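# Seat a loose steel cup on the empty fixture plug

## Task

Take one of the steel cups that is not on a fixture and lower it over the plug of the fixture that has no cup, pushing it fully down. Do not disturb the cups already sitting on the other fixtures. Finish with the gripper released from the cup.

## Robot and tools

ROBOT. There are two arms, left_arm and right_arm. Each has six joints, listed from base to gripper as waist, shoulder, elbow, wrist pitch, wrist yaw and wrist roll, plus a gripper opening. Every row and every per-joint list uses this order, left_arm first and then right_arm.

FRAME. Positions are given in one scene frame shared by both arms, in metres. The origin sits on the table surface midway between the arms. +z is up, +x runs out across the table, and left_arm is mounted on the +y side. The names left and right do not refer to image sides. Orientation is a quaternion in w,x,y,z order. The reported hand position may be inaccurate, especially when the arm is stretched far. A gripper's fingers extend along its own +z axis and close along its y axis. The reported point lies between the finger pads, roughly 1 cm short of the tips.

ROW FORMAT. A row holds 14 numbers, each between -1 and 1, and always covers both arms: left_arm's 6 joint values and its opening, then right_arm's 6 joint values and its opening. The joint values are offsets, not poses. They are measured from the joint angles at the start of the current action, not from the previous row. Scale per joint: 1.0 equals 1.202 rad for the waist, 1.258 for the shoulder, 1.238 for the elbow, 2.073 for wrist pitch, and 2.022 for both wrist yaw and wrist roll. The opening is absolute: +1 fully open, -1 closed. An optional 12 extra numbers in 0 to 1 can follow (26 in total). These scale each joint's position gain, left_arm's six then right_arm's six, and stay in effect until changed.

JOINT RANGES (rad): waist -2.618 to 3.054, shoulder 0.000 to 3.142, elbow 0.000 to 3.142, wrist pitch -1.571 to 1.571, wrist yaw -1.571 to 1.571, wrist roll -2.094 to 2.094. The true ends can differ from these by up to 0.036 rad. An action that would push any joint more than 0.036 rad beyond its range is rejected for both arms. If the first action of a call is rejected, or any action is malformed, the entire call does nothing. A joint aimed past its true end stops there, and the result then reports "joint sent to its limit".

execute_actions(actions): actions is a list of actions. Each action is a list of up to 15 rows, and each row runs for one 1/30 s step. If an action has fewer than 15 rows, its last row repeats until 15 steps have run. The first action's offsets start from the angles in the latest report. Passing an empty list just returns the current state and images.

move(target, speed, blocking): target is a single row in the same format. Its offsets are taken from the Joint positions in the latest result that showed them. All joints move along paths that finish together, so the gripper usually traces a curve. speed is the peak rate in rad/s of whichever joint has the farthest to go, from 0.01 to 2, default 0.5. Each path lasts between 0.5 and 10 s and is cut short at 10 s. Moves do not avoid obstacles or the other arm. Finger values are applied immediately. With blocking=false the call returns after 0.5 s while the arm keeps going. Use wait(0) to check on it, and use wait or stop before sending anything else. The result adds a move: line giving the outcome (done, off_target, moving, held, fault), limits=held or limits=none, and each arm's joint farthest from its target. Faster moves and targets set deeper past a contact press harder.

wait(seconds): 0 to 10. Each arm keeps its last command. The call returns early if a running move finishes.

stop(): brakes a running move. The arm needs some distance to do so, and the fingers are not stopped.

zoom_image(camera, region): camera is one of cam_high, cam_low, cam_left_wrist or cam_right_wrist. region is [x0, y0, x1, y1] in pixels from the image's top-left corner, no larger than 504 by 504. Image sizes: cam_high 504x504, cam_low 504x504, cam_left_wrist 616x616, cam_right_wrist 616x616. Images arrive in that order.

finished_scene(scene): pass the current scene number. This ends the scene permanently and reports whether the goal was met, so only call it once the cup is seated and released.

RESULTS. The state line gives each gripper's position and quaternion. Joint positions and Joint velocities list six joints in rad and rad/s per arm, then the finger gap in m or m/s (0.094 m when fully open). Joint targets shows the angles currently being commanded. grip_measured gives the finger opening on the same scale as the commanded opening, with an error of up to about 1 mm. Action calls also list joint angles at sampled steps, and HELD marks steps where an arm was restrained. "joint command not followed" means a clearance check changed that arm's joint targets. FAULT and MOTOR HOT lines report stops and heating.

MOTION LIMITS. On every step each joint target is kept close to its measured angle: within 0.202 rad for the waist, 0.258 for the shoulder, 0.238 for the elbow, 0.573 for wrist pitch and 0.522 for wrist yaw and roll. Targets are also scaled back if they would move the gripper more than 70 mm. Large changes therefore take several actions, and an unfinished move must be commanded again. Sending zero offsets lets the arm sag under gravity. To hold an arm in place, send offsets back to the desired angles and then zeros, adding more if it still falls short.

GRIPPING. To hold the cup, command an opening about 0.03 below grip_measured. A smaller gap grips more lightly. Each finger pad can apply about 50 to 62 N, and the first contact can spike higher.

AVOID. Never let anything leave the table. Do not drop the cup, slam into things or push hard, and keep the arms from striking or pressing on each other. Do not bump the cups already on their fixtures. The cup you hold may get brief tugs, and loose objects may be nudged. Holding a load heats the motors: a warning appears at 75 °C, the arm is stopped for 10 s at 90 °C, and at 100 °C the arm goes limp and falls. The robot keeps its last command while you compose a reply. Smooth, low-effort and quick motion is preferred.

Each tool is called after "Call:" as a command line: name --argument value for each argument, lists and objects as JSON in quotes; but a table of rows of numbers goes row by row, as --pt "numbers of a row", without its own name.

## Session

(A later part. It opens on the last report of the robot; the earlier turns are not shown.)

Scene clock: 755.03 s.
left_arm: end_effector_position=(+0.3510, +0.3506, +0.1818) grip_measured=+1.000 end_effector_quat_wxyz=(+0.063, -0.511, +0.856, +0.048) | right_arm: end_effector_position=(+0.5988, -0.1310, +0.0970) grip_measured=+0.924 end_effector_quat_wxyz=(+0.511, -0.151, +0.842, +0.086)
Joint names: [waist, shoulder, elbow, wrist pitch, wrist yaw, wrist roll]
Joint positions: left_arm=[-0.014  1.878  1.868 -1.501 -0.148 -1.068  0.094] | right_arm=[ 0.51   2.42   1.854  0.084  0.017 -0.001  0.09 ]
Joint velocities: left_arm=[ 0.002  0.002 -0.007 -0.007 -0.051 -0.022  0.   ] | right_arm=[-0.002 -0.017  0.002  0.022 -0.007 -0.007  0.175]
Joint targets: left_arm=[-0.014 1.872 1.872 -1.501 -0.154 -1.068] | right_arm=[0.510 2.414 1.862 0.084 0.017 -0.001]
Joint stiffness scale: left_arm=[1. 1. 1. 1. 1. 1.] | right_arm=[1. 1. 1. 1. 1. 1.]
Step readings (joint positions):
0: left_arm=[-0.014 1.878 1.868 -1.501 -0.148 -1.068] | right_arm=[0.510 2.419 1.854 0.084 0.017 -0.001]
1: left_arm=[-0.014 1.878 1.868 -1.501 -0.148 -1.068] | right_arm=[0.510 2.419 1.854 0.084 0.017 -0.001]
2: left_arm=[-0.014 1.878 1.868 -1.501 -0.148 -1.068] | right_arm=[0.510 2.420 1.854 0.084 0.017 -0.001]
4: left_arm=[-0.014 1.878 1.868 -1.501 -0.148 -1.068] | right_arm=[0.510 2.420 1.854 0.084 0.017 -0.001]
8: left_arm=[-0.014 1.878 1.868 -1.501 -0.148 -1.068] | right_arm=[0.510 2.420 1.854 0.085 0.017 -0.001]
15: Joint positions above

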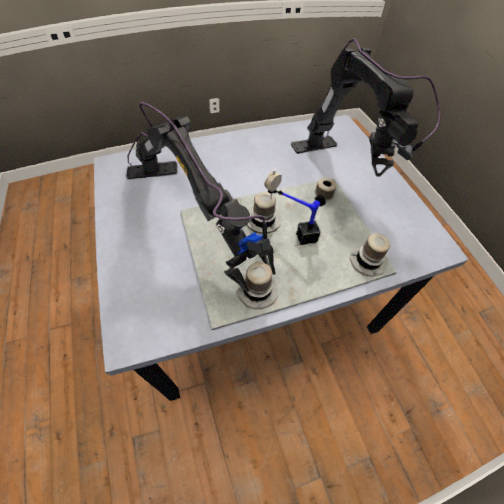

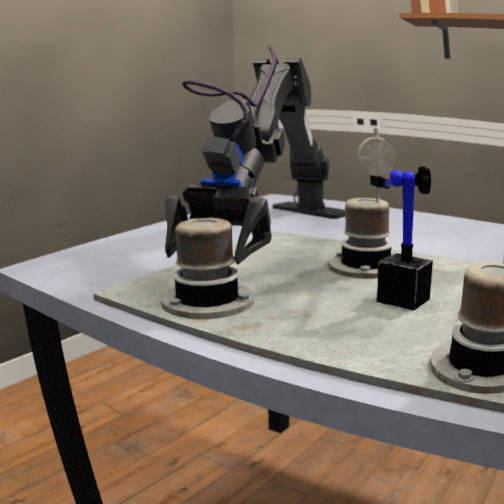

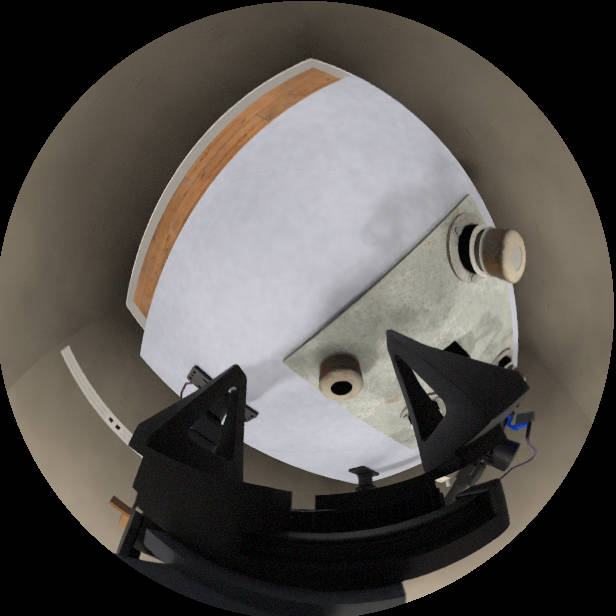

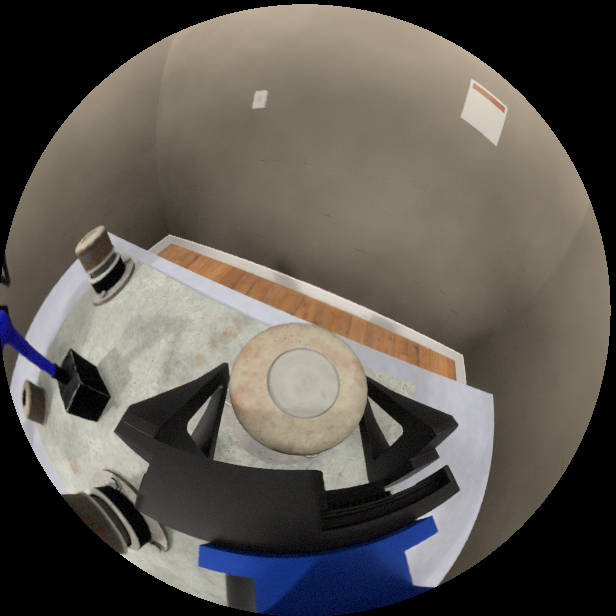

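Call:
move --target '[0,-0.004,0.004,0,-0.003,0,1,0,-0.1,0.006,0,0,0,1]' --speed 0.3

Call:
zoom_image --camera "cam_low" --region '[160, 200, 250, 290]'

Scene clock: 759.87 s.
left_arm: end_effector_position=(+0.3510, +0.3506, +0.1818) grip_measured=+1.000 end_effector_quat_wxyz=(+0.063, -0.511, +0.856, +0.048) | right_arm: end_effector_position=(+0.5976, -0.1315, +0.1693) grip_measured=+1.000 end_effector_quat_wxyz=(+0.557, -0.145, +0.812, +0.095)
Joint names: [waist, shoulder, elbow, wrist pitch, wrist yaw, wrist roll]
Joint positions: left_arm=[-0.014  1.878  1.868 -1.501 -0.148 -1.068  0.094] | right_arm=[ 0.51   2.311  1.854  0.087  0.017 -0.001  0.094]
Joint velocities: left_arm=[ 0.012 -0.002 -0.007 -0.051 -0.081  0.051  0.   ] | right_arm=[-0.012  0.007  0.012  0.007 -0.051  0.051  0.   ]
Joint targets: left_arm=[-0.014 1.872 1.872 -1.501 -0.154 -1.068] | right_arm=[0.510 2.295 1.862 0.084 0.017 -0.001]
Joint stiffness scale: left_arm=[1. 1. 1. 1. 1. 1.] | right_arm=[1. 1. 1. 1. 1. 1.]
move: done; limits=none; left_arm: farthest joint: the wrist yaw, 0.006 radians from its target (0.006 radians at the start); right_arm: farthest joint: the shoulder, 0.017 radians from its target (0.126 radians at the start)

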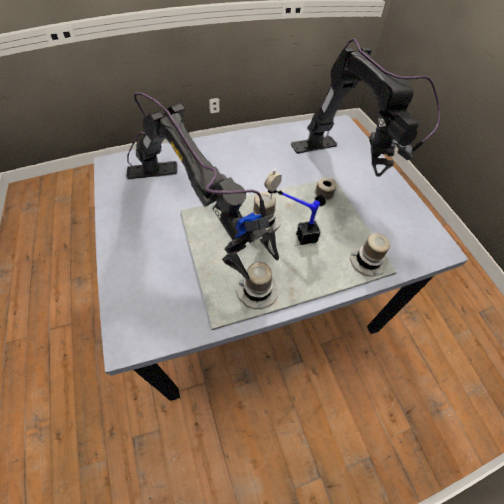

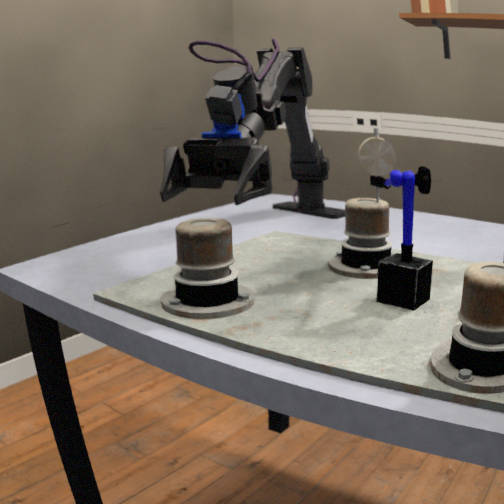

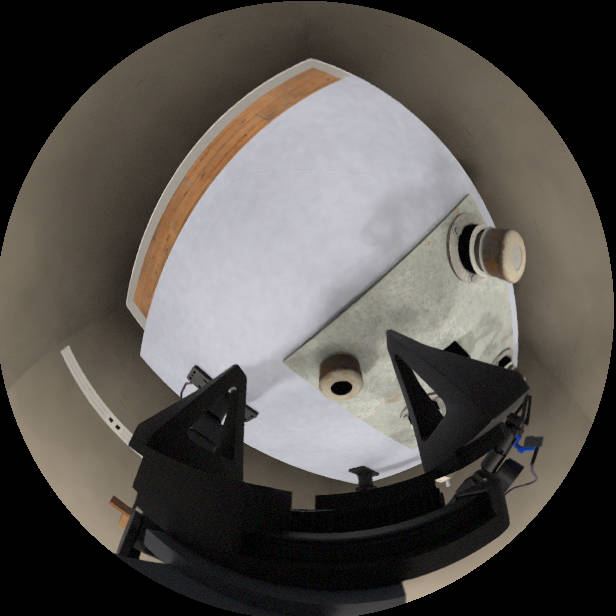

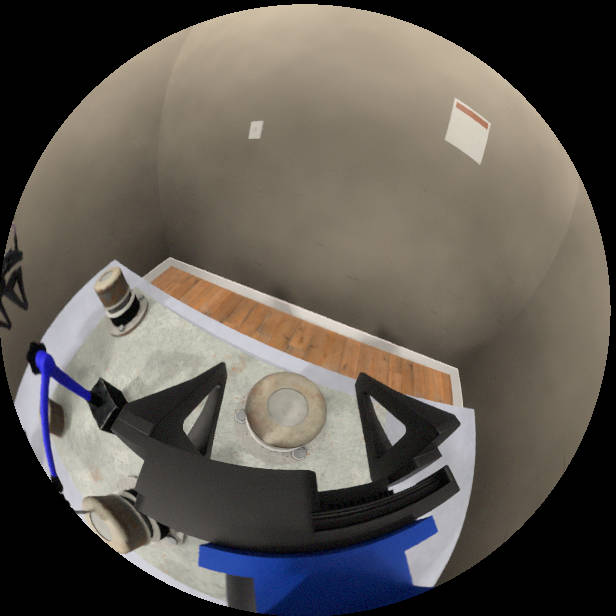

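Region (160, 200, 250, 290) of cam_low's 504x504 image, scaled by 5.600, with more detail than that image has.

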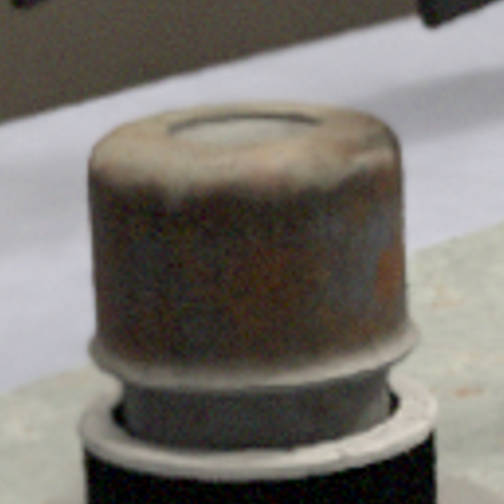

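Call:
finished_scene --scene 1

The scene is finished: the task was done.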